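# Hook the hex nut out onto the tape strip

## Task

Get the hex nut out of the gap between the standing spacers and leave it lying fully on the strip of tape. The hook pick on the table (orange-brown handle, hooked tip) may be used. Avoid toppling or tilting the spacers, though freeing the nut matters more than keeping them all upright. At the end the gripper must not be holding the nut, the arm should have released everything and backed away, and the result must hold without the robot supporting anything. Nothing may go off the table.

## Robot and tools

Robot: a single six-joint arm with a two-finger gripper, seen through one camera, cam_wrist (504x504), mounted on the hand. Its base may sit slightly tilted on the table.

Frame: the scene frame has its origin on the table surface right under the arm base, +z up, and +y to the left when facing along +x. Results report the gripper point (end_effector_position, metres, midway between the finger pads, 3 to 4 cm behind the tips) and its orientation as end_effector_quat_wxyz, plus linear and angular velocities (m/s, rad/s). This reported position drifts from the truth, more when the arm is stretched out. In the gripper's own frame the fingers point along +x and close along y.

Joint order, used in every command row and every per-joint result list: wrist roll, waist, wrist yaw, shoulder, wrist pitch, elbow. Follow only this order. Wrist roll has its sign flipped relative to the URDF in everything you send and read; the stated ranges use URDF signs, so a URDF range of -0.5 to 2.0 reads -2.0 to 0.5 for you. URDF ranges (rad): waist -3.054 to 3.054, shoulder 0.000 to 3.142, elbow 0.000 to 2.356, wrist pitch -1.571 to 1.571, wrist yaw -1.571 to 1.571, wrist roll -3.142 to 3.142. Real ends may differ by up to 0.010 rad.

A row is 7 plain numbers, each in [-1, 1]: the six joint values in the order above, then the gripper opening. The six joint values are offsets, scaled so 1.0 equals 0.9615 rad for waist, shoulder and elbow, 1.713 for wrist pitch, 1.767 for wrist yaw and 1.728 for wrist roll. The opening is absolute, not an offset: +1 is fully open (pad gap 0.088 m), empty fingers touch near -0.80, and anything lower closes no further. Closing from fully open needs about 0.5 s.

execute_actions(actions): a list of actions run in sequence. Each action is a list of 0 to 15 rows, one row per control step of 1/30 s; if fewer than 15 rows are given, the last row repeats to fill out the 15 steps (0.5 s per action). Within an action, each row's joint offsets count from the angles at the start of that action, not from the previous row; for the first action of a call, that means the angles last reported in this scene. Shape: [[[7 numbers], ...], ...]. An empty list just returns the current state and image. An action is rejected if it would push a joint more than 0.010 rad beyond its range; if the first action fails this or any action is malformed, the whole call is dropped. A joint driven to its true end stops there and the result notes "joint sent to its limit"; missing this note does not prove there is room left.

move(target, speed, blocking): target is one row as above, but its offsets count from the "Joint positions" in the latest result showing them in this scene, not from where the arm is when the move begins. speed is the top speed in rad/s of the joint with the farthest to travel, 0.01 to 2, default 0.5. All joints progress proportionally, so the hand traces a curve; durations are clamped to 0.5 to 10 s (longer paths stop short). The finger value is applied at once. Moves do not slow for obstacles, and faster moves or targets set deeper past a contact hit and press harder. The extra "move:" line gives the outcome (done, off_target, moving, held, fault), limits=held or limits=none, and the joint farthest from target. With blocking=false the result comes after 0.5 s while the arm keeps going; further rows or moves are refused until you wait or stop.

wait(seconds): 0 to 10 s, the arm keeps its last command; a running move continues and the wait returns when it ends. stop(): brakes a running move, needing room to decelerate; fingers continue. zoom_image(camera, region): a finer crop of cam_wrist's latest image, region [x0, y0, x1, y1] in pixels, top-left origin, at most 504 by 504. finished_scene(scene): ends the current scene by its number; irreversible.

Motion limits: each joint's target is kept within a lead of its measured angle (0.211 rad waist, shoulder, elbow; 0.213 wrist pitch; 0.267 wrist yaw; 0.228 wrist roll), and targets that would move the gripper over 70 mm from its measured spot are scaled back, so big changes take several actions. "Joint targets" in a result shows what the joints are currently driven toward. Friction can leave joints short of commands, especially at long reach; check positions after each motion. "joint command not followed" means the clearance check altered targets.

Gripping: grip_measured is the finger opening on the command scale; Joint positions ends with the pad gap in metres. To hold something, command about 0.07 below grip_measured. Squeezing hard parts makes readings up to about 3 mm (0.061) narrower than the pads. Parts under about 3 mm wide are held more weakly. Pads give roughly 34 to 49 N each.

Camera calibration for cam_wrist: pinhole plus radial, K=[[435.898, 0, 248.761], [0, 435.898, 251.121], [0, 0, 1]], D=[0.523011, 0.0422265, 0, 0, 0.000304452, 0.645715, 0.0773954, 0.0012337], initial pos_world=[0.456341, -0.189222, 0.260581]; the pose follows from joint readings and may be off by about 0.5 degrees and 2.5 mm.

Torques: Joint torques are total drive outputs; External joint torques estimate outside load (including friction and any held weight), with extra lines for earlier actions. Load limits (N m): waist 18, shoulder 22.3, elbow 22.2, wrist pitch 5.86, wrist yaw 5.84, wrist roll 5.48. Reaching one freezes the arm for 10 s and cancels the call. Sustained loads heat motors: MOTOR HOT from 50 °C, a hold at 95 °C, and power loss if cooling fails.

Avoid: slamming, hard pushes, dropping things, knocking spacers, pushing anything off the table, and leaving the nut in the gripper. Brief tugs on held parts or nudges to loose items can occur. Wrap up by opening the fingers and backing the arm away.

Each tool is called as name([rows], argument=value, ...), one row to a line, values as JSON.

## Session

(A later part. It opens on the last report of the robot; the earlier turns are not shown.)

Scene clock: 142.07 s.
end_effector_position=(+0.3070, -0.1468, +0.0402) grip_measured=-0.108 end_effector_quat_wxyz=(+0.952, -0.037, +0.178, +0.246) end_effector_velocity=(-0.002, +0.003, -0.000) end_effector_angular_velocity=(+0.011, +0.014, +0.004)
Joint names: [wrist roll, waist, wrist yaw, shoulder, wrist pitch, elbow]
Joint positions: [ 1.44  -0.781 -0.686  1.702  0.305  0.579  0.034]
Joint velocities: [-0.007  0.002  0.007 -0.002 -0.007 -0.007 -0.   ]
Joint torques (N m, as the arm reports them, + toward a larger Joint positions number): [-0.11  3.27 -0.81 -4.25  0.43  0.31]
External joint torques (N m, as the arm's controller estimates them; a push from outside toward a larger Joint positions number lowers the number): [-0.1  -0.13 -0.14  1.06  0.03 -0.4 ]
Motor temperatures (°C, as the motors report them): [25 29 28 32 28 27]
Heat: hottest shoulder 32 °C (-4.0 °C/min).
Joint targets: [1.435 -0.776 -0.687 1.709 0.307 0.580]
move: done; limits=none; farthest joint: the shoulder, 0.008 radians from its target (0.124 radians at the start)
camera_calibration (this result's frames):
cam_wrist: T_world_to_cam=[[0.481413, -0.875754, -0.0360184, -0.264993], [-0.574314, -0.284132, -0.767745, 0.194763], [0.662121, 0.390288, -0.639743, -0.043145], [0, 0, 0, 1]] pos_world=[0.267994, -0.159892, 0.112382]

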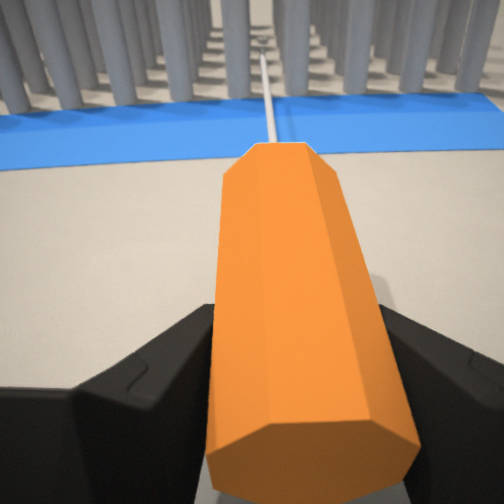

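move(target=[-0.079,0.163,0.060,0.154,0.103,0.062,-0.25], speed=0.12)

move(target=[-0.058,0.136,0.054,0.159,0.058,0.107,-0.25], speed=0.12)

zoom_image(camera="cam_wrist", region=[180,0,360,150])

Scene clock: 148.20 s.
end_effector_position=(+0.3520, -0.1246, +0.0400) grip_measured=-0.108 end_effector_quat_wxyz=(+0.953, -0.040, +0.176, +0.243) end_effector_velocity=(+0.000, -0.002, +0.002) end_effector_angular_velocity=(-0.004, -0.009, +0.001)
Joint names: [wrist roll, waist, wrist yaw, shoulder, wrist pitch, elbow]
Joint positions: [ 1.308 -0.63  -0.579  1.842  0.478  0.633  0.034]
Joint velocities: [ 0.007 -0.002 -0.007 -0.007 -0.007  0.002 -0.   ]
Joint torques (N m, as the arm reports them, + toward a larger Joint positions number): [-0.15  4.19 -0.83 -4.39  0.69  0.95]
External joint torques (N m, as the arm's controller estimates them; a push from outside toward a larger Joint positions number lowers the number): [-0.14 -0.07 -0.18  1.19  0.07  0.  ]
Motor temperatures (°C, as the motors report them): [25 29 29 32 28 27]
Heat: hottest shoulder 32 °C (-5.1 °C/min).
Joint targets: [1.303 -0.625 -0.580 1.850 0.481 0.639]
move: done; limits=none; farthest joint: the shoulder, 0.008 radians from its target (0.148 radians at the start)
camera_calibration (this result's frames):
cam_wrist: T_world_to_cam=[[0.477077, -0.878389, -0.0288193, -0.266257], [-0.571298, -0.285035, -0.769658, 0.22569], [0.667845, 0.38365, -0.637805, -0.0845437], [0, 0, 0, 1]] pos_world=[0.312423, -0.137113, 0.112108]

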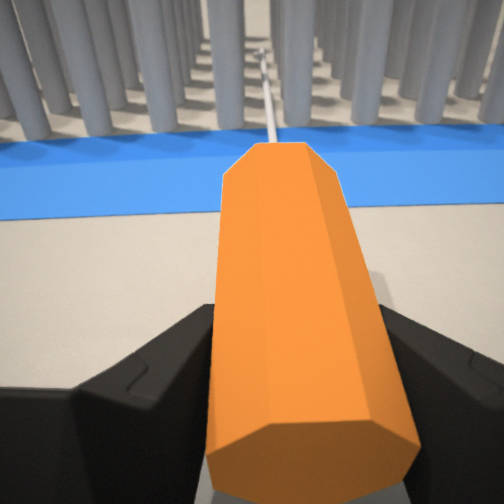

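Scene clock: 149.87 s.
end_effector_position=(+0.3954, -0.1009, +0.0388) grip_measured=-0.108 end_effector_quat_wxyz=(+0.953, -0.039, +0.176, +0.243) end_effector_velocity=(+0.001, -0.002, -0.002) end_effector_angular_velocity=(-0.014, -0.000, -0.006)
Joint names: [wrist roll, waist, wrist yaw, shoulder, wrist pitch, elbow]
Joint positions: [ 1.212 -0.505 -0.482  1.987  0.574  0.73   0.034]
Joint velocities: [ 0.007 -0.002  0.007  0.002  0.007  0.002  0.   ]
Joint torques (N m, as the arm reports them, + toward a larger Joint positions number): [-0.19  4.89 -0.77 -4.59  0.86  1.48]
External joint torques (N m, as the arm's controller estimates them; a push from outside toward a larger Joint positions number lowers the number): [-0.18 -0.24 -0.14  1.21  0.11  0.32]
Motor temperatures (°C, as the motors report them): [25 30 29 32 28 27]
Heat: hottest shoulder 32 °C (-5.0 °C/min).
Joint targets: [1.208 -0.499 -0.483 1.995 0.578 0.736]
move: done; limits=none; farthest joint: the shoulder, 0.008 radians from its target (0.153 radians at the start)
camera_calibration (this result's frames):
cam_wrist: T_world_to_cam=[[0.476341, -0.878741, -0.0302347, -0.265912], [-0.572628, -0.283944, -0.769073, 0.256954], [0.667231, 0.383654, -0.638445, -0.123146], [0, 0, 0, 1]] pos_world=[0.35597, -0.113462, 0.110954]

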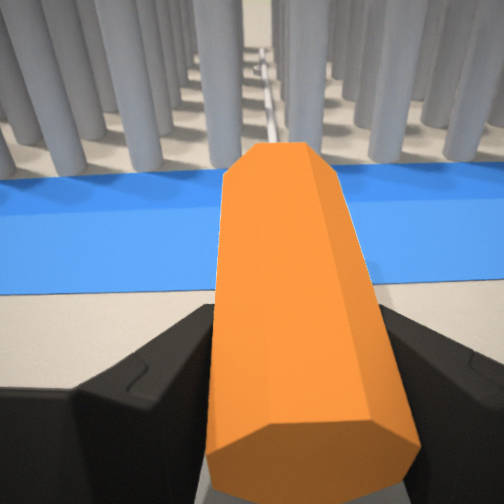

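Region (180, 0, 360, 150) of cam_wrist's 504x504 image, scaled by 2.800, with more detail than that image has.

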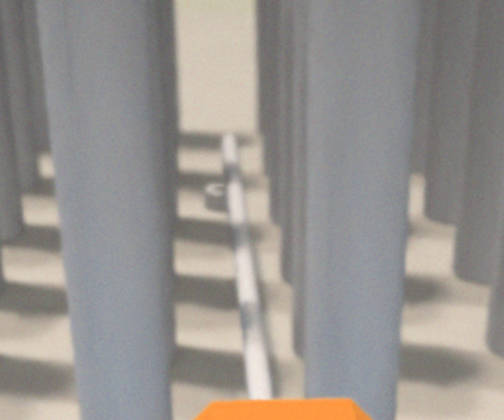

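move(target=[-0.043,0.114,0.043,0.148,0.018,0.135,-0.25], speed=0.1)

zoom_image(camera="cam_wrist", region=[180,0,360,150])

Scene clock: 157.20 s.
end_effector_position=(+0.4356, -0.0744, +0.0383) grip_measured=-0.108 end_effector_quat_wxyz=(+0.951, -0.036, +0.178, +0.249) end_effector_velocity=(+0.002, -0.002, +0.001) end_effector_angular_velocity=(+0.009, -0.002, -0.003)
Joint names: [wrist roll, waist, wrist yaw, shoulder, wrist pitch, elbow]
Joint positions: [ 1.143 -0.401 -0.405  2.122  0.602  0.852  0.034]
Joint velocities: [-0.007 -0.002 -0.007 -0.002 -0.007  0.007 -0.   ]
Joint torques (N m, as the arm reports them, + toward a larger Joint positions number): [-0.17  5.69 -0.73 -4.99  0.93  1.73]
External joint torques (N m, as the arm's controller estimates them; a push from outside toward a larger Joint positions number lowers the number): [-0.16 -0.24 -0.11  1.18  0.12  0.27]
Motor temperatures (°C, as the motors report them): [25 31 29 32 28 27]
Heat: hottest shoulder 32 °C (-3.0 °C/min).
Joint targets: [1.138 -0.395 -0.406 2.130 0.606 0.859]
move: done; limits=none; farthest joint: the shoulder, 0.007 radians from its target (0.142 radians at the start)
camera_calibration (this result's frames):
cam_wrist: T_world_to_cam=[[0.486491, -0.872806, -0.0391875, -0.265456], [-0.573529, -0.285199, -0.767937, 0.287306], [0.659084, 0.39607, -0.639326, -0.155992], [0, 0, 0, 1]] pos_world=[0.396733, -0.0879689, 0.1105]

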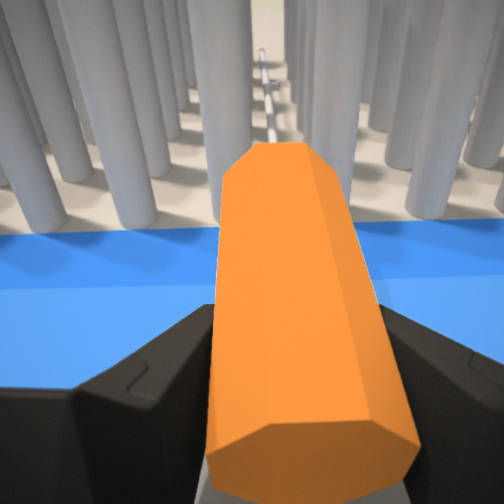

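Region (180, 0, 360, 150) of cam_wrist's 504x504 image, scaled by 2.800, with more detail than that image has.

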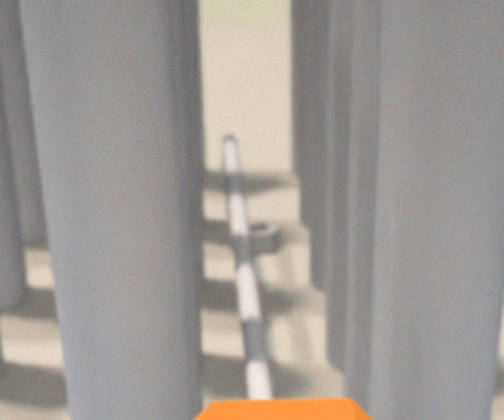

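move(target=[0,0,0.012,0,0,0,-0.25], speed=0.03)

zoom_image(camera="cam_wrist", region=[210,10,330,110])

Scene clock: 162.23 s.
end_effector_position=(+0.4354, -0.0760, +0.0360) grip_measured=-0.108 end_effector_quat_wxyz=(+0.951, -0.038, +0.185, +0.245) end_effector_velocity=(-0.004, +0.004, -0.004) end_effector_angular_velocity=(+0.001, +0.021, +0.016)
Joint names: [wrist roll, waist, wrist yaw, shoulder, wrist pitch, elbow]
Joint positions: [ 1.142 -0.402 -0.389  2.122  0.602  0.853  0.034]
Joint velocities: [ 0.007 -0.002  0.007  0.002 -0.022 -0.002  0.   ]
Joint torques (N m, as the arm reports them, + toward a larger Joint positions number): [-0.01  5.19 -0.51 -5.8   0.74  0.97]
External joint torques (N m, as the arm's controller estimates them; a push from outside toward a larger Joint positions number lowers the number): [ 0.   -0.73  0.1   0.32 -0.07 -0.47]
Motor temperatures (°C, as the motors report them): [25 31 29 32 29 27]
Heat: hottest shoulder 32 °C (-3.0 °C/min).
Joint targets: [1.143 -0.401 -0.384 2.122 0.602 0.852]
move: done; limits=none; farthest joint: the wrist yaw, 0.006 radians from its target (0.022 radians at the start)
camera_calibration (this result's frames):
cam_wrist: T_world_to_cam=[[0.480046, -0.876458, -0.0371199, -0.264366], [-0.584766, -0.288168, -0.758293, 0.289323], [0.653915, 0.385722, -0.650857, -0.154795], [0, 0, 0, 1]] pos_world=[0.397316, -0.0886241, 0.108829]

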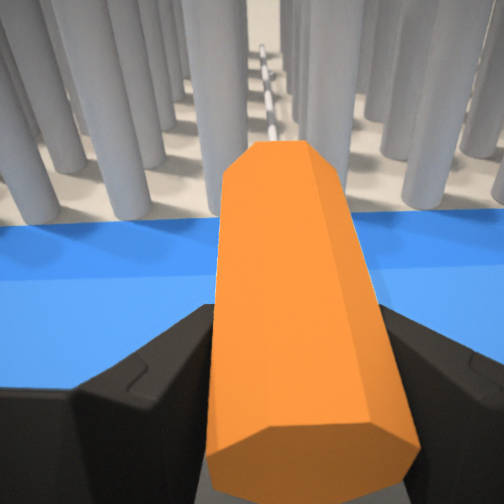

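Region (210, 10, 330, 110) of cam_wrist's 504x504 image, scaled by 4.200, with more detail than that image has.

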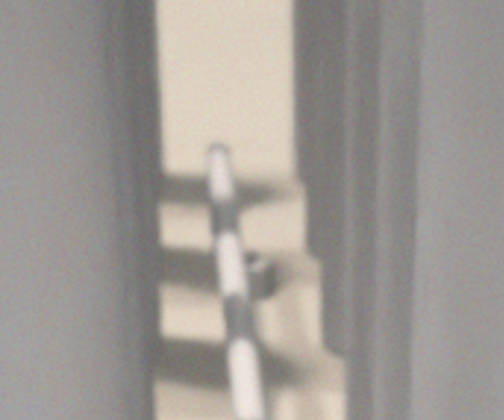

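move(target=[0,0,-0.011,0,0.008,0,-0.25], speed=0.03)

zoom_image(camera="cam_wrist", region=[210,10,330,110])

Scene clock: 167.23 s.
end_effector_position=(+0.4367, -0.0770, +0.0379) grip_measured=-0.108 end_effector_quat_wxyz=(+0.953, -0.039, +0.178, +0.244) end_effector_velocity=(-0.001, +0.004, +0.000) end_effector_angular_velocity=(+0.015, +0.004, +0.010)
Joint names: [wrist roll, waist, wrist yaw, shoulder, wrist pitch, elbow]
Joint positions: [ 1.142 -0.403 -0.4    2.122  0.613  0.853  0.034]
Joint velocities: [-0.007  0.002 -0.007  0.002 -0.007 -0.002  0.   ]
Joint torques (N m, as the arm reports them, + toward a larger Joint positions number): [-0.02  5.27 -1.05 -5.8   1.01  0.93]
External joint torques (N m, as the arm's controller estimates them; a push from outside toward a larger Joint positions number lowers the number): [-0.01 -0.66 -0.44  0.31  0.2  -0.52]
Motor temperatures (°C, as the motors report them): [25 32 29 32 29 27]
Heat: hottest waist 32 °C (-2.0 °C/min).
Joint targets: [1.142 -0.402 -0.409 2.122 0.616 0.853]
move: done; limits=none; farthest joint: the wrist yaw, 0.009 radians from its target (0.019 radians at the start)
camera_calibration (this result's frames):
cam_wrist: T_world_to_cam=[[0.477562, -0.878012, -0.0321008, -0.265005], [-0.575332, -0.284899, -0.766698, 0.287654], [0.664024, 0.384614, -0.641205, -0.158884], [0, 0, 0, 1]] pos_world=[0.397555, -0.0896159, 0.11016]

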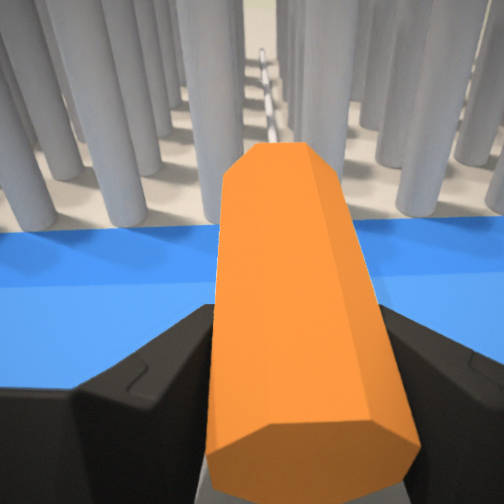

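Region (210, 10, 330, 110) of cam_wrist's 504x504 image, scaled by 4.200, with more detail than that image has.

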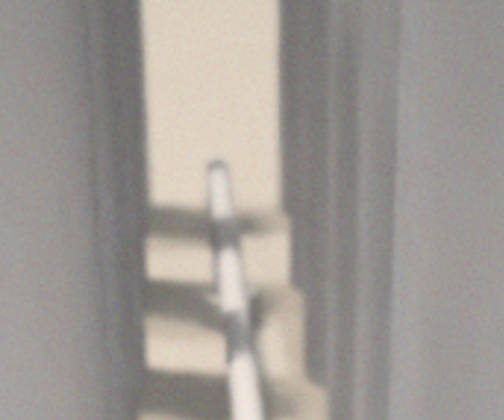

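move(target=[-0.007,0.021,0.0,0.029,0.0,0.027,-0.25], speed=0.03)

zoom_image(camera="cam_wrist", region=[210,10,330,110])

Scene clock: 174.30 s.
end_effector_position=(+0.4421, -0.0714, +0.0388) grip_measured=-0.108 end_effector_quat_wxyz=(+0.952, -0.037, +0.175, +0.248) end_effector_velocity=(-0.001, +0.001, -0.000) end_effector_angular_velocity=(-0.007, +0.005, +0.006)
Joint names: [wrist roll, waist, wrist yaw, shoulder, wrist pitch, elbow]
Joint positions: [ 1.135 -0.388 -0.398  2.142  0.613  0.871  0.034]
Joint velocities: [ 0.007  0.002  0.007 -0.002 -0.007 -0.002 -0.   ]
Joint torques (N m, as the arm reports them, + toward a larger Joint positions number): [-0.18  5.74 -0.75 -4.97  0.73  1.96]
External joint torques (N m, as the arm's controller estimates them; a push from outside toward a larger Joint positions number lowers the number): [-0.17 -0.35 -0.13  1.25 -0.09  0.48]
Motor temperatures (°C, as the motors report them): [25 33 29 32 29 27]
Heat: hottest waist 33 °C (-1.0 °C/min).
Joint targets: [1.130 -0.382 -0.400 2.150 0.612 0.879]
move: done; limits=none; farthest joint: the shoulder, 0.008 radians from its target (0.028 radians at the start)
camera_calibration (this result's frames):
cam_wrist: T_world_to_cam=[[0.484764, -0.873934, -0.0352589, -0.265378], [-0.569181, -0.284598, -0.771386, 0.290576], [0.664106, 0.394009, -0.635389, -0.163692], [0, 0, 0, 1]] pos_world=[0.402745, -0.0847289, 0.110782]

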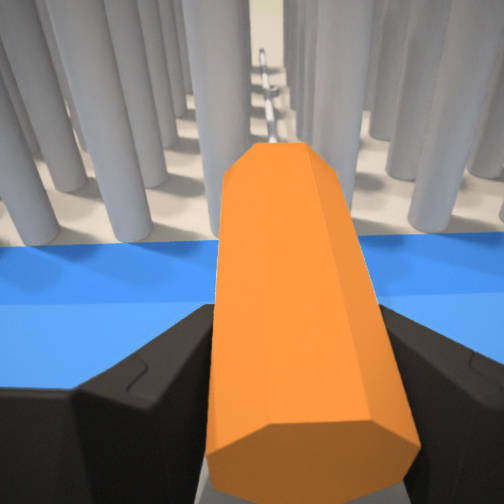

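Region (210, 10, 330, 110) of cam_wrist's 504x504 image, scaled by 4.200, with more detail than that image has.

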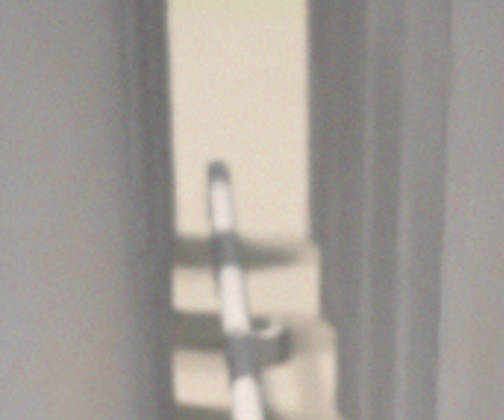

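move(target=[0,0,0.016,0,0,0,-0.25], speed=0.03)

zoom_image(camera="cam_wrist", region=[210,10,330,110])

Scene clock: 178.47 s.
end_effector_position=(+0.4417, -0.0733, +0.0357) grip_measured=-0.108 end_effector_quat_wxyz=(+0.951, -0.040, +0.185, +0.243) end_effector_velocity=(-0.000, -0.000, +0.003) end_effector_angular_velocity=(-0.005, -0.015, +0.002)
Joint names: [wrist roll, waist, wrist yaw, shoulder, wrist pitch, elbow]
Joint positions: [ 1.135 -0.389 -0.376  2.142  0.613  0.871  0.034]
Joint velocities: [ 0.007  0.002 -0.007 -0.007  0.007 -0.007 -0.   ]
Joint torques (N m, as the arm reports them, + toward a larger Joint positions number): [-0.01  5.34 -0.45 -5.76  0.76  0.91]
External joint torques (N m, as the arm's controller estimates them; a push from outside toward a larger Joint positions number lowers the number): [ 0.   -0.75  0.16  0.6  -0.1  -0.68]
Motor temperatures (°C, as the motors report them): [25 33 29 32 29 27]
Heat: hottest waist 33 °C (+0.0 °C/min).
Joint targets: [1.135 -0.388 -0.370 2.142 0.613 0.871]
move: done; limits=none; farthest joint: the wrist yaw, 0.007 radians from its target (0.029 radians at the start)
camera_calibration (this result's frames):
cam_wrist: T_world_to_cam=[[0.476359, -0.878664, -0.0321295, -0.263752], [-0.584453, -0.289132, -0.758167, 0.293365], [0.656884, 0.379938, -0.651268, -0.161884], [0, 0, 0, 1]] pos_world=[0.403438, -0.0854215, 0.108515]

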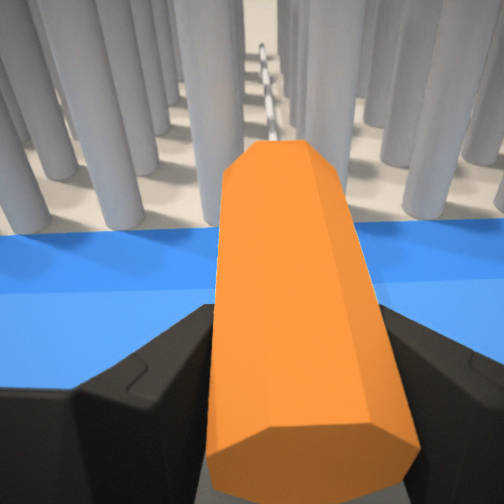

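Region (210, 10, 330, 110) of cam_wrist's 504x504 image, scaled by 4.200, with more detail than that image has.

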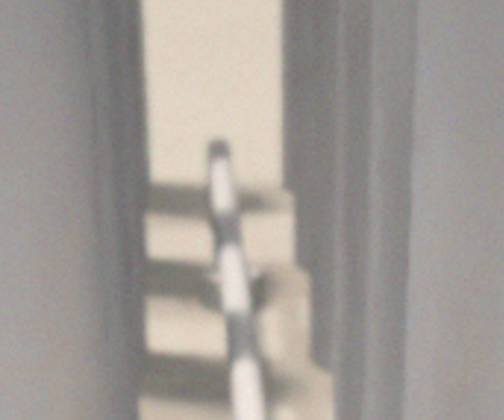

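move(target=[0.024,-0.062,-0.033,-0.098,-0.011,-0.092,-0.25], speed=0.05)

zoom_image(camera="cam_wrist", region=[210,10,330,110])

Scene clock: 186.33 s.
end_effector_position=(+0.4156, -0.0873, +0.0364) grip_measured=-0.108 end_effector_quat_wxyz=(+0.951, -0.038, +0.184, +0.244) end_effector_velocity=(-0.003, +0.000, +0.001) end_effector_angular_velocity=(+0.010, -0.010, +0.010)
Joint names: [wrist roll, waist, wrist yaw, shoulder, wrist pitch, elbow]
Joint positions: [ 1.172 -0.448 -0.427  2.059  0.595  0.789  0.034]
Joint velocities: [ 0.007 -0.007 -0.022 -0.007 -0.007 -0.007 -0.   ]
Joint torques (N m, as the arm reports them, + toward a larger Joint positions number): [ 0.17  4.85 -1.03 -6.58  0.62  0.16]
External joint torques (N m, as the arm's controller estimates them; a push from outside toward a larger Joint positions number lowers the number): [ 0.18 -0.67 -0.41 -0.55 -0.18 -1.17]
Motor temperatures (°C, as the motors report them): [25 34 29 33 29 27]
Heat: hottest waist 34 °C (+1.0 °C/min).
Joint targets: [1.176 -0.449 -0.435 2.048 0.594 0.783]
move: off_target; limits=none; farthest joint: the shoulder, 0.011 radians from its target (0.094 radians at the start)
camera_calibration (this result's frames):
cam_wrist: T_world_to_cam=[[0.477742, -0.87773, -0.0367799, -0.26386], [-0.583732, -0.285877, -0.759955, 0.274608], [0.65652, 0.384532, -0.648935, -0.13855], [0, 0, 0, 1]] pos_world=[0.377315, -0.0998166, 0.109075]

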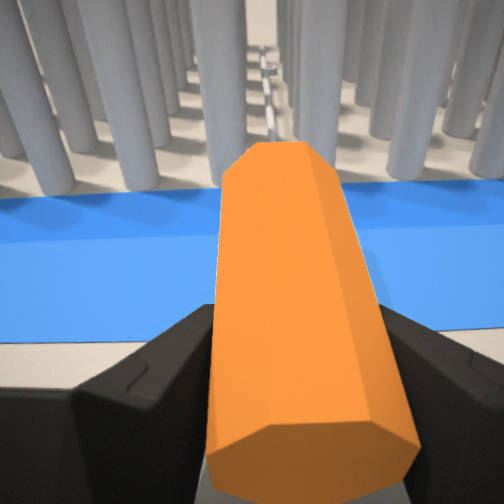

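Region (210, 10, 330, 110) of cam_wrist's 504x504 image, scaled by 4.200, with more detail than that image has.

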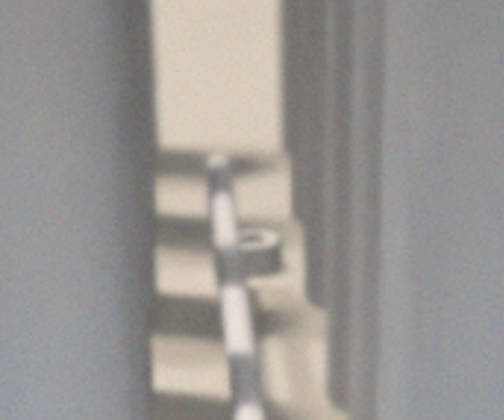

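move(target=[0,0,-0.014,0,0,0,-0.25], speed=0.03)

move(target=[0,0,0,0,0.011,0,-0.25], speed=0.03)

move(target=[0,0,0.013,0,-0.005,0,-0.25], speed=0.02)

zoom_image(camera="cam_wrist", region=[210,10,330,110])

Scene clock: 198.80 s.
end_effector_position=(+0.4157, -0.0862, +0.0381) grip_measured=-0.108 end_effector_quat_wxyz=(+0.952, -0.035, +0.177, +0.247) end_effector_velocity=(-0.002, +0.001, -0.003) end_effector_angular_velocity=(+0.007, +0.018, +0.001)
Joint names: [wrist roll, waist, wrist yaw, shoulder, wrist pitch, elbow]
Joint positions: [ 1.172 -0.449 -0.443  2.059  0.595  0.788  0.034]
Joint velocities: [-0.007 -0.002  0.007  0.002 -0.007 -0.002 -0.   ]
Joint torques (N m, as the arm reports them, + toward a larger Joint positions number): [-0.03  4.88 -1.12 -5.46  0.71  0.91]
External joint torques (N m, as the arm's controller estimates them; a push from outside toward a larger Joint positions number lowers the number): [-0.02 -0.63 -0.5   0.45 -0.05 -0.35]
Motor temperatures (°C, as the motors report them): [25 34 29 34 29 27]
Heat: hottest waist 34 °C (+1.0 °C/min).
Joint targets: [1.172 -0.448 -0.452 2.059 0.595 0.788]
move: done; limits=none; farthest joint: the wrist yaw, 0.009 radians from its target (0.024 radians at the start)
camera_calibration (this result's frames):
cam_wrist: T_world_to_cam=[[0.482621, -0.874938, -0.0394992, -0.264587], [-0.573964, -0.281893, -0.768832, 0.272904], [0.661545, 0.393726, -0.63823, -0.139528], [0, 0, 0, 1]] pos_world=[0.376637, -0.0996311, 0.110315]

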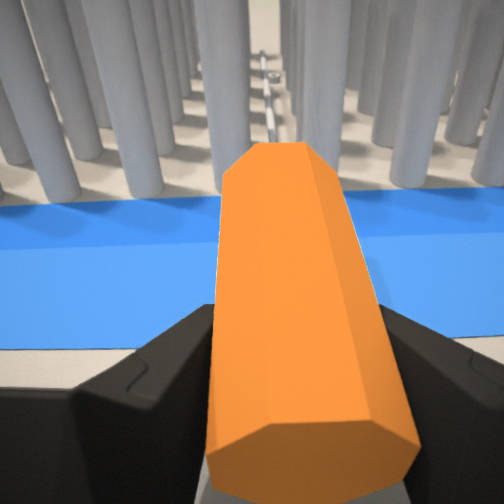

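Scene clock: 199.70 s.
end_effector_position=(+0.4173, -0.0889, +0.0389) grip_measured=-0.108 end_effector_quat_wxyz=(+0.954, -0.039, +0.175, +0.241) end_effector_velocity=(-0.002, +0.002, -0.001) end_effector_angular_velocity=(+0.003, +0.001, +0.011)
Joint names: [wrist roll, waist, wrist yaw, shoulder, wrist pitch, elbow]
Joint positions: [ 1.172 -0.45  -0.442  2.059  0.61   0.788  0.034]
Joint velocities: [ 0.007 -0.002 -0.007  0.002 -0.007 -0.002 -0.   ]
Joint torques (N m, as the arm reports them, + toward a larger Joint positions number): [-0.02  4.85 -0.78 -5.48  0.92  0.79]
External joint torques (N m, as the arm's controller estimates them; a push from outside toward a larger Joint positions number lowers the number): [-0.01 -0.71 -0.15  0.46  0.14 -0.47]
Motor temperatures (°C, as the motors report them): [25 34 29 34 29 27]
Heat: hottest waist 34 °C (+1.0 °C/min).
Joint targets: [1.172 -0.449 -0.443 2.059 0.614 0.788]
move: done; limits=none; farthest joint: the wrist pitch, 0.004 radians from its target (0.019 radians at the start)
camera_calibration (this result's frames):
cam_wrist: T_world_to_cam=[[0.473605, -0.88026, -0.0290001, -0.264768], [-0.570595, -0.281581, -0.771449, 0.272369], [0.670909, 0.38191, -0.63563, -0.144176], [0, 0, 0, 1]] pos_world=[0.377537, -0.101309, 0.110798]

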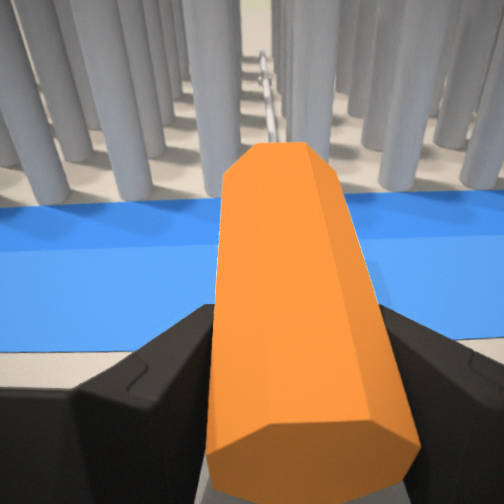

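Scene clock: 201.07 s.
end_effector_position=(+0.4161, -0.0894, +0.0357) grip_measured=-0.108 end_effector_quat_wxyz=(+0.952, -0.040, +0.185, +0.240) end_effector_velocity=(-0.001, -0.002, -0.001) end_effector_angular_velocity=(-0.001, -0.002, +0.002)
Joint names: [wrist roll, waist, wrist yaw, shoulder, wrist pitch, elbow]
Joint positions: [ 1.172 -0.451 -0.423  2.059  0.603  0.788  0.034]
Joint velocities: [ 0.007 -0.007 -0.007 -0.002 -0.007  0.002  0.   ]
Joint torques (N m, as the arm reports them, + toward a larger Joint positions number): [-0.01  4.78 -0.55 -5.51  0.62  0.77]
External joint torques (N m, as the arm's controller estimates them; a push from outside toward a larger Joint positions number lowers the number): [ 0.   -0.71  0.07  0.47 -0.17 -0.52]
Motor temperatures (°C, as the motors report them): [25 34 29 34 29 27]
Heat: hottest waist 34 °C (+2.0 °C/min).
Joint targets: [1.172 -0.450 -0.419 2.059 0.602 0.788]
move: done; limits=none; farthest joint: the wrist yaw, 0.003 radians from its target (0.023 radians at the start)
camera_calibration (this result's frames):
cam_wrist: T_world_to_cam=[[0.470469, -0.88186, -0.0313191, -0.263551], [-0.586084, -0.285747, -0.758192, 0.274641], [0.65967, 0.375062, -0.651279, -0.140544], [0, 0, 0, 1]] pos_world=[0.377668, -0.101225, 0.108443]

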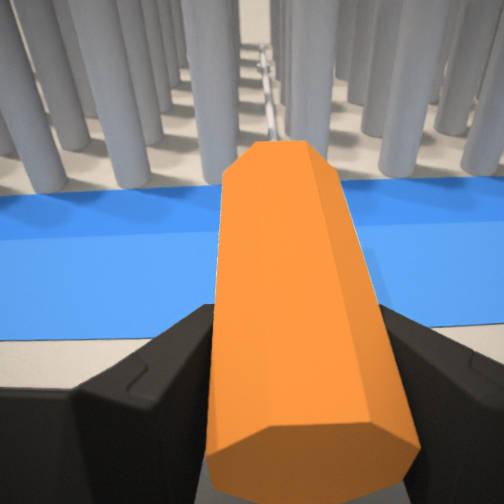

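Region (210, 10, 330, 110) of cam_wrist's 504x504 image, scaled by 4.200, with more detail than that image has.

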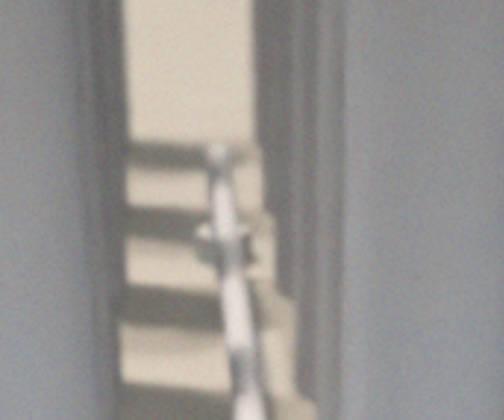

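move(target=[0,0,-0.009,0,-0.008,0,-0.25], speed=0.02)

zoom_image(camera="cam_wrist", region=[210,10,330,110])

Scene clock: 204.80 s.
end_effector_position=(+0.4148, -0.0869, +0.0359) grip_measured=-0.108 end_effector_quat_wxyz=(+0.951, -0.036, +0.184, +0.246) end_effector_velocity=(-0.002, +0.001, +0.000) end_effector_angular_velocity=(+0.001, -0.002, +0.008)
Joint names: [wrist roll, waist, wrist yaw, shoulder, wrist pitch, elbow]
Joint positions: [ 1.172 -0.451 -0.431  2.059  0.591  0.788  0.034]
Joint velocities: [ 0.007 -0.002 -0.007 -0.002 -0.007 -0.002 -0.   ]
Joint torques (N m, as the arm reports them, + toward a larger Joint positions number): [ 0.    4.84 -1.02 -5.5   0.61  0.83]
External joint torques (N m, as the arm's controller estimates them; a push from outside toward a larger Joint positions number lowers the number): [ 0.01 -0.65 -0.4   0.45 -0.17 -0.45]
Motor temperatures (°C, as the motors report them): [25 34 29 33 29 27]
Heat: hottest waist 34 °C (+2.0 °C/min).
Joint targets: [1.172 -0.451 -0.438 2.059 0.590 0.788]
move: done; limits=none; farthest joint: the wrist yaw, 0.008 radians from its target (0.017 radians at the start)
camera_calibration (this result's frames):
cam_wrist: T_world_to_cam=[[0.479754, -0.876445, -0.0409952, -0.263789], [-0.584152, -0.284196, -0.760262, 0.27419], [0.654677, 0.388686, -0.648321, -0.137345], [0, 0, 0, 1]] pos_world=[0.37664, -0.0998883, 0.108599]

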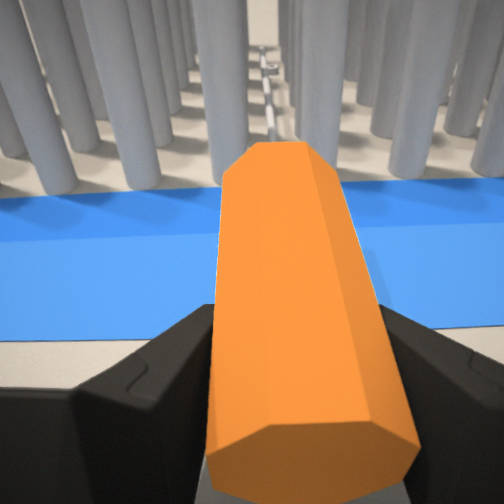

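Region (210, 10, 330, 110) of cam_wrist's 504x504 image, scaled by 4.200, with more detail than that image has.

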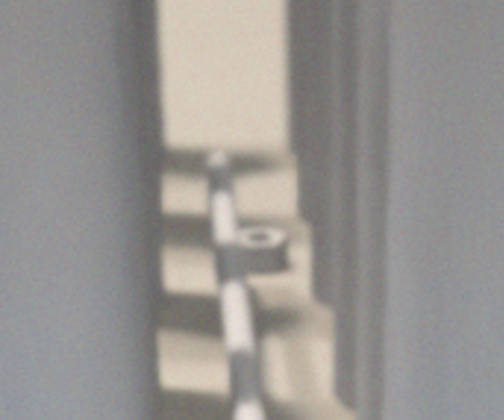

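move(target=[0,0,-0.016,0,0.006,0,-0.25], speed=0.03)

move(target=[-0.02,0.056,0.024,0.072,0.011,0.073,-0.25], speed=0.06)

move(target=[0,0,0.011,0,0,0,-0.25], speed=0.03)

zoom_image(camera="cam_wrist", region=[210,10,330,110])

Scene clock: 215.60 s.
end_effector_position=(+0.4159, -0.0869, +0.0387) grip_measured=-0.108 end_effector_quat_wxyz=(+0.953, -0.035, +0.174, +0.247) end_effector_velocity=(-0.001, +0.002, +0.002) end_effector_angular_velocity=(+0.001, -0.006, +0.011)
Joint names: [wrist roll, waist, wrist yaw, shoulder, wrist pitch, elbow]
Joint positions: [ 1.172 -0.451 -0.45   2.059  0.599  0.788  0.034]
Joint velocities: [ 0.007  0.002 -0.007 -0.002 -0.007 -0.002  0.   ]
Joint torques (N m, as the arm reports them, + toward a larger Joint positions number): [-0.02  4.88 -1.09 -5.57  0.88  0.75]
External joint torques (N m, as the arm's controller estimates them; a push from outside toward a larger Joint positions number lowers the number): [-0.01 -0.69 -0.46  0.4   0.1  -0.52]
Motor temperatures (°C, as the motors report them): [25 35 29 33 29 27]
Heat: hottest waist 35 °C (+3.0 °C/min).
Joint targets: [1.172 -0.451 -0.459 2.059 0.602 0.788]
move: done; limits=none; farthest joint: the wrist yaw, 0.009 radians from its target (0.028 radians at the start)
camera_calibration (this result's frames):
cam_wrist: T_world_to_cam=[[0.481735, -0.875455, -0.038862, -0.264949], [-0.569731, -0.279192, -0.772954, 0.271861], [0.665837, 0.3945, -0.63327, -0.140979], [0, 0, 0, 1]] pos_world=[0.376392, -0.100433, 0.110562]

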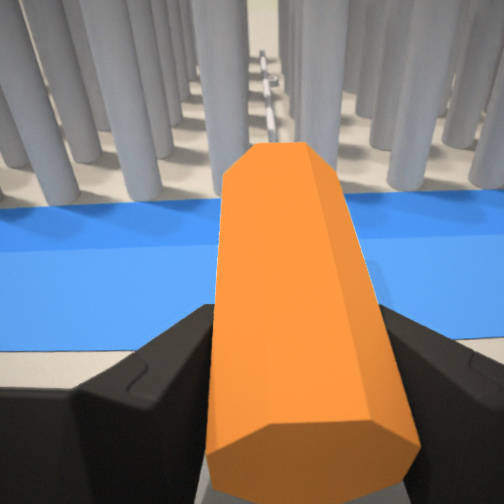

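Scene clock: 217.10 s.
end_effector_position=(+0.4365, -0.0769, +0.0388) grip_measured=-0.108 end_effector_quat_wxyz=(+0.953, -0.038, +0.175, +0.244) end_effector_velocity=(-0.001, +0.001, -0.001) end_effector_angular_velocity=(+0.001, -0.002, +0.008)
Joint names: [wrist roll, waist, wrist yaw, shoulder, wrist pitch, elbow]
Joint positions: [ 1.142 -0.403 -0.406  2.121  0.614  0.851  0.034]
Joint velocities: [ 0.007 -0.002 -0.007  0.002 -0.007  0.002 -0.   ]
Joint torques (N m, as the arm reports them, + toward a larger Joint positions number): [-0.14  5.6  -0.75 -4.89  0.94  1.59]
External joint torques (N m, as the arm's controller estimates them; a push from outside toward a larger Joint positions number lowers the number): [-0.14 -0.34 -0.13  1.34  0.09  0.07]
Motor temperatures (°C, as the motors report them): [25 35 29 33 29 27]
Heat: hottest waist 35 °C (+3.0 °C/min).
Joint targets: [1.137 -0.398 -0.407 2.129 0.617 0.858]
move: done; limits=none; farthest joint: the shoulder, 0.008 radians from its target (0.069 radians at the start)
camera_calibration (this result's frames):
cam_wrist: T_world_to_cam=[[0.478629, -0.877385, -0.0333218, -0.265141], [-0.571287, -0.282379, -0.770645, 0.28687], [0.666743, 0.387889, -0.636393, -0.159352], [0, 0, 0, 1]] pos_world=[0.397036, -0.0898133, 0.11083]

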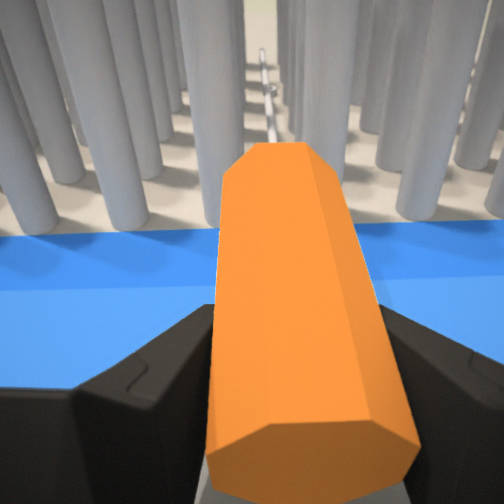

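Scene clock: 217.97 s.
end_effector_position=(+0.4362, -0.0784, +0.0364) grip_measured=-0.108 end_effector_quat_wxyz=(+0.952, -0.040, +0.183, +0.241) end_effector_velocity=(-0.002, +0.003, -0.001) end_effector_angular_velocity=(+0.015, +0.008, +0.006)
Joint names: [wrist roll, waist, wrist yaw, shoulder, wrist pitch, elbow]
Joint positions: [ 1.142 -0.404 -0.39   2.121  0.614  0.851  0.034]
Joint velocities: [-0.007 -0.002 -0.007  0.002 -0.007 -0.002 -0.   ]
Joint torques (N m, as the arm reports them, + toward a larger Joint positions number): [ 0.01  5.13 -0.62 -5.68  0.74  0.97]
External joint torques (N m, as the arm's controller estimates them; a push from outside toward a larger Joint positions number lowers the number): [ 0.02 -0.79 -0.01  0.46 -0.08 -0.47]
Motor temperatures (°C, as the motors report them): [25 35 29 33 29 27]
Heat: hottest waist 35 °C (+3.0 °C/min).
Joint targets: [1.142 -0.403 -0.387 2.121 0.614 0.851]
move: done; limits=none; farthest joint: the wrist yaw, 0.003 radians from its target (0.020 radians at the start)
camera_calibration (this result's frames):
cam_wrist: T_world_to_cam=[[0.472194, -0.880948, -0.0310516, -0.263954], [-0.583065, -0.28572, -0.760525, 0.288908], [0.661111, 0.377221, -0.648565, -0.157992], [0, 0, 0, 1]] pos_world=[0.39754, -0.0903844, 0.109058]

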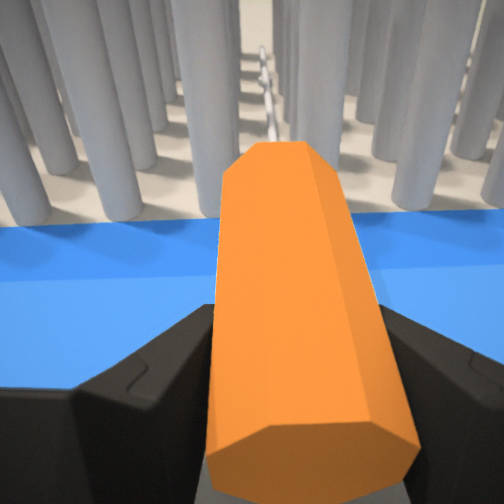

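Region (210, 10, 330, 110) of cam_wrist's 504x504 image, scaled by 4.200, with more detail than that image has.

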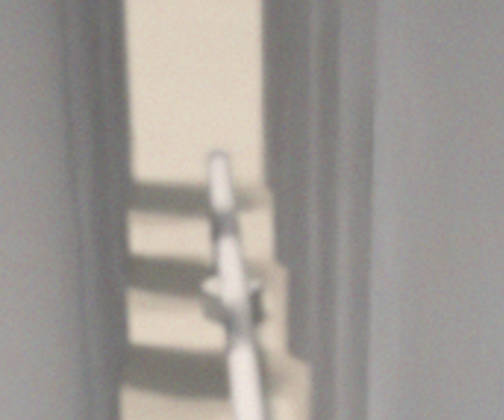

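execute_actions([
  [[0.002,-0.001,-0.0048,-0.011,-0.001,-0.007,-0.25],[0.002,-0.001,-0.0048,-0.011,-0.001,-0.007,-0.25],[0.003,-0.0035,-0.0058,-0.0145,-0.0013,-0.0104,-0.25],[0.004,-0.006,-0.0068,-0.018,-0.0017,-0.0138,-0.25],[0.005,-0.0085,-0.0078,-0.0215,-0.002,-0.0172,-0.25],[0.006,-0.011,-0.0088,-0.025,-0.0024,-0.0206,-0.25],[0.007,-0.0135,-0.0098,-0.0285,-0.0027,-0.024,-0.25],[0.008,-0.016,-0.0108,-0.032,-0.0031,-0.0274,-0.25],[0.008,-0.0185,-0.0118,-0.0355,-0.0034,-0.0308,-0.25],[0.009,-0.021,-0.0128,-0.039,-0.0038,-0.0342,-0.25],[0.01,-0.0235,-0.0138,-0.0425,-0.0041,-0.0376,-0.25],[0.011,-0.026,-0.0148,-0.046,-0.0045,-0.041,-0.25]],
])

wait(seconds=0.3)

zoom_image(camera="cam_wrist", region=[210,10,330,110])

Scene clock: 226.17 s.
end_effector_position=(+0.4264, -0.0838, +0.0362) grip_measured=-0.108 end_effector_quat_wxyz=(+0.952, -0.039, +0.183, +0.241) end_effector_velocity=(-0.012, -0.008, +0.002) end_effector_angular_velocity=(+0.003, -0.013, +0.001)
Joint names: [wrist roll, waist, wrist yaw, shoulder, wrist pitch, elbow]
Joint positions: [ 1.155 -0.427 -0.408  2.091  0.608  0.821  0.034]
Joint velocities: [ 0.022 -0.032 -0.037 -0.042 -0.007 -0.037 -0.   ]
Joint torques (N m, as the arm reports them, + toward a larger Joint positions number): [ 0.14  5.11 -1.01 -6.62  0.65  0.31]
External joint torques (N m, as the arm's controller estimates them; a push from outside toward a larger Joint positions number lowers the number): [ 0.15 -0.79 -0.38 -0.69 -0.12 -0.98]
Motor temperatures (°C, as the motors report them): [25 35 29 33 29 27]
Heat: hottest waist 35 °C (+3.0 °C/min).
Joint targets: [1.161 -0.429 -0.416 2.076 0.606 0.812]
camera_calibration (this result's frames):
cam_wrist: T_world_to_cam=[[0.471944, -0.880997, -0.0333651, -0.263916], [-0.584062, -0.284081, -0.760375, 0.282145], [0.66041, 0.378342, -0.648627, -0.149255], [0, 0, 0, 1]] pos_world=[0.387913, -0.0958877, 0.10892]

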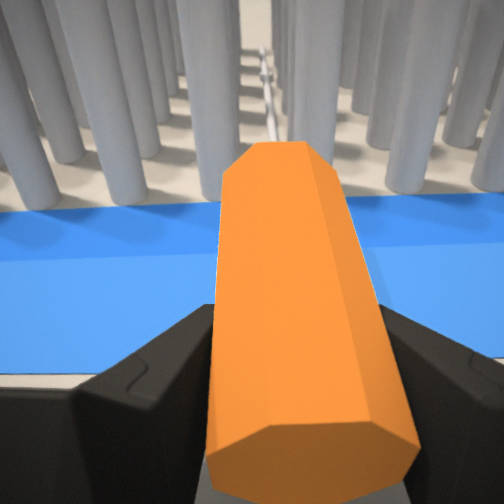

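Scene clock: 226.47 s.
end_effector_position=(+0.4255, -0.0843, +0.0363) grip_measured=-0.108 end_effector_quat_wxyz=(+0.952, -0.039, +0.183, +0.241) end_effector_velocity=(-0.003, +0.001, -0.002) end_effector_angular_velocity=(-0.005, +0.012, +0.006)
Joint names: [wrist roll, waist, wrist yaw, shoulder, wrist pitch, elbow]
Joint positions: [ 1.156 -0.429 -0.409  2.087  0.608  0.818  0.034]
Joint velocities: [ 0.007 -0.002  0.007 -0.002 -0.007 -0.007 -0.   ]
Joint torques (N m, as the arm reports them, + toward a larger Joint positions number): [ 0.2   4.86 -1.04 -6.8   0.64  0.36]
External joint torques (N m, as the arm's controller estimates them; a push from outside toward a larger Joint positions number lowers the number): [ 0.21 -0.89 -0.42 -0.75 -0.17 -1.01]
Motor temperatures (°C, as the motors report them): [25 35 29 33 29 27]
Heat: hottest waist 35 °C (+3.0 °C/min).
Joint targets: [1.161 -0.429 -0.416 2.076 0.606 0.812]
wait: 0.30 s; at rest by 0.23 s
camera_calibration (this result's frames):
cam_wrist: T_world_to_cam=[[0.471967, -0.880996, -0.0330522, -0.263929], [-0.583899, -0.284277, -0.760426, 0.281466], [0.660537, 0.378195, -0.648583, -0.148486], [0, 0, 0, 1]] pos_world=[0.386994, -0.0963498, 0.109005]

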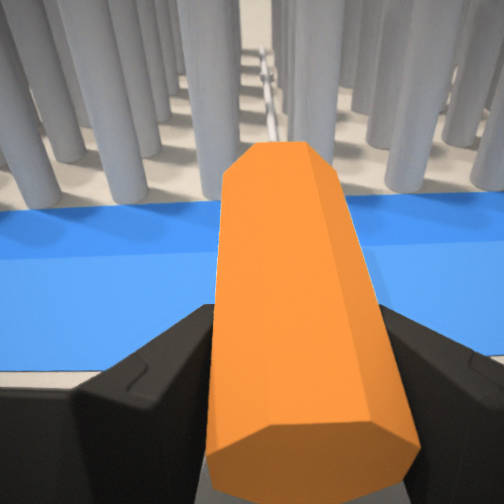

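Region (210, 10, 330, 110) of cam_wrist's 504x504 image, scaled by 4.200, with more detail than that image has.

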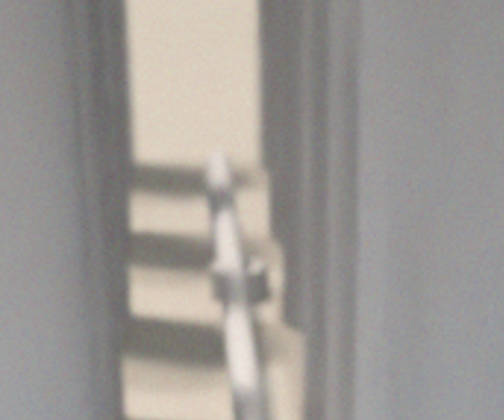

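execute_actions([
  [[-0.004,0.014,0.004,0.02,0.003,0.019,-0.25]],
  [[0,0.002,0.003,0,0.004,0,-0.25],[0,0.002,0.003,0,0.004,0,-0.25],[0,0.002,0.004,0,0.0065,0,-0.25]],
])

zoom_image(camera="cam_wrist", region=[210,10,330,110])

Scene clock: 233.03 s.
end_effector_position=(+0.4301, -0.0840, +0.0365) grip_measured=-0.108 end_effector_quat_wxyz=(+0.953, -0.043, +0.183, +0.237) end_effector_velocity=(-0.004, +0.003, -0.004) end_effector_angular_velocity=(+0.033, +0.027, +0.007)
Joint names: [wrist roll, waist, wrist yaw, shoulder, wrist pitch, elbow]
Joint positions: [ 1.154 -0.42  -0.398  2.099  0.618  0.829  0.034]
Joint velocities: [-0.022 -0.007 -0.007  0.002 -0.022 -0.002 -0.   ]
Joint torques (N m, as the arm reports them, + toward a larger Joint positions number): [-0.01  5.19 -0.61 -5.6   0.91  0.91]
External joint torques (N m, as the arm's controller estimates them; a push from outside toward a larger Joint positions number lowers the number): [ 0.   -0.6   0.    0.49  0.1  -0.48]
External joint torques at the end of the 1st action: [-0.19 -0.25 -0.07  1.15  0.09  0.36]
Motor temperatures (°C, as the motors report them): [25 35 29 34 29 27]
Heat: hottest waist 35 °C (+2.0 °C/min).
Joint targets: [1.154 -0.418 -0.396 2.099 0.621 0.829]
camera_calibration (this result's frames):
cam_wrist: T_world_to_cam=[[0.466901, -0.883994, -0.0236142, -0.264218], [-0.582831, -0.287532, -0.760022, 0.283556], [0.665065, 0.368618, -0.649468, -0.154229], [0, 0, 0, 1]] pos_world=[0.391201, -0.0951841, 0.109103]

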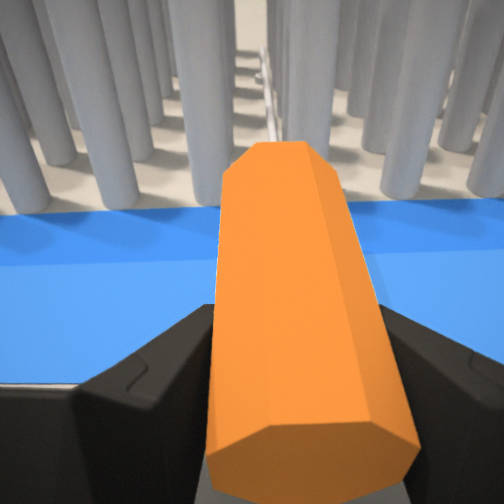

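Region (210, 10, 330, 110) of cam_wrist's 504x504 image, scaled by 4.200, with more detail than that image has.

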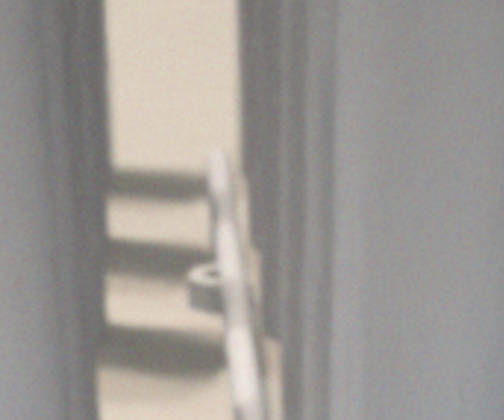

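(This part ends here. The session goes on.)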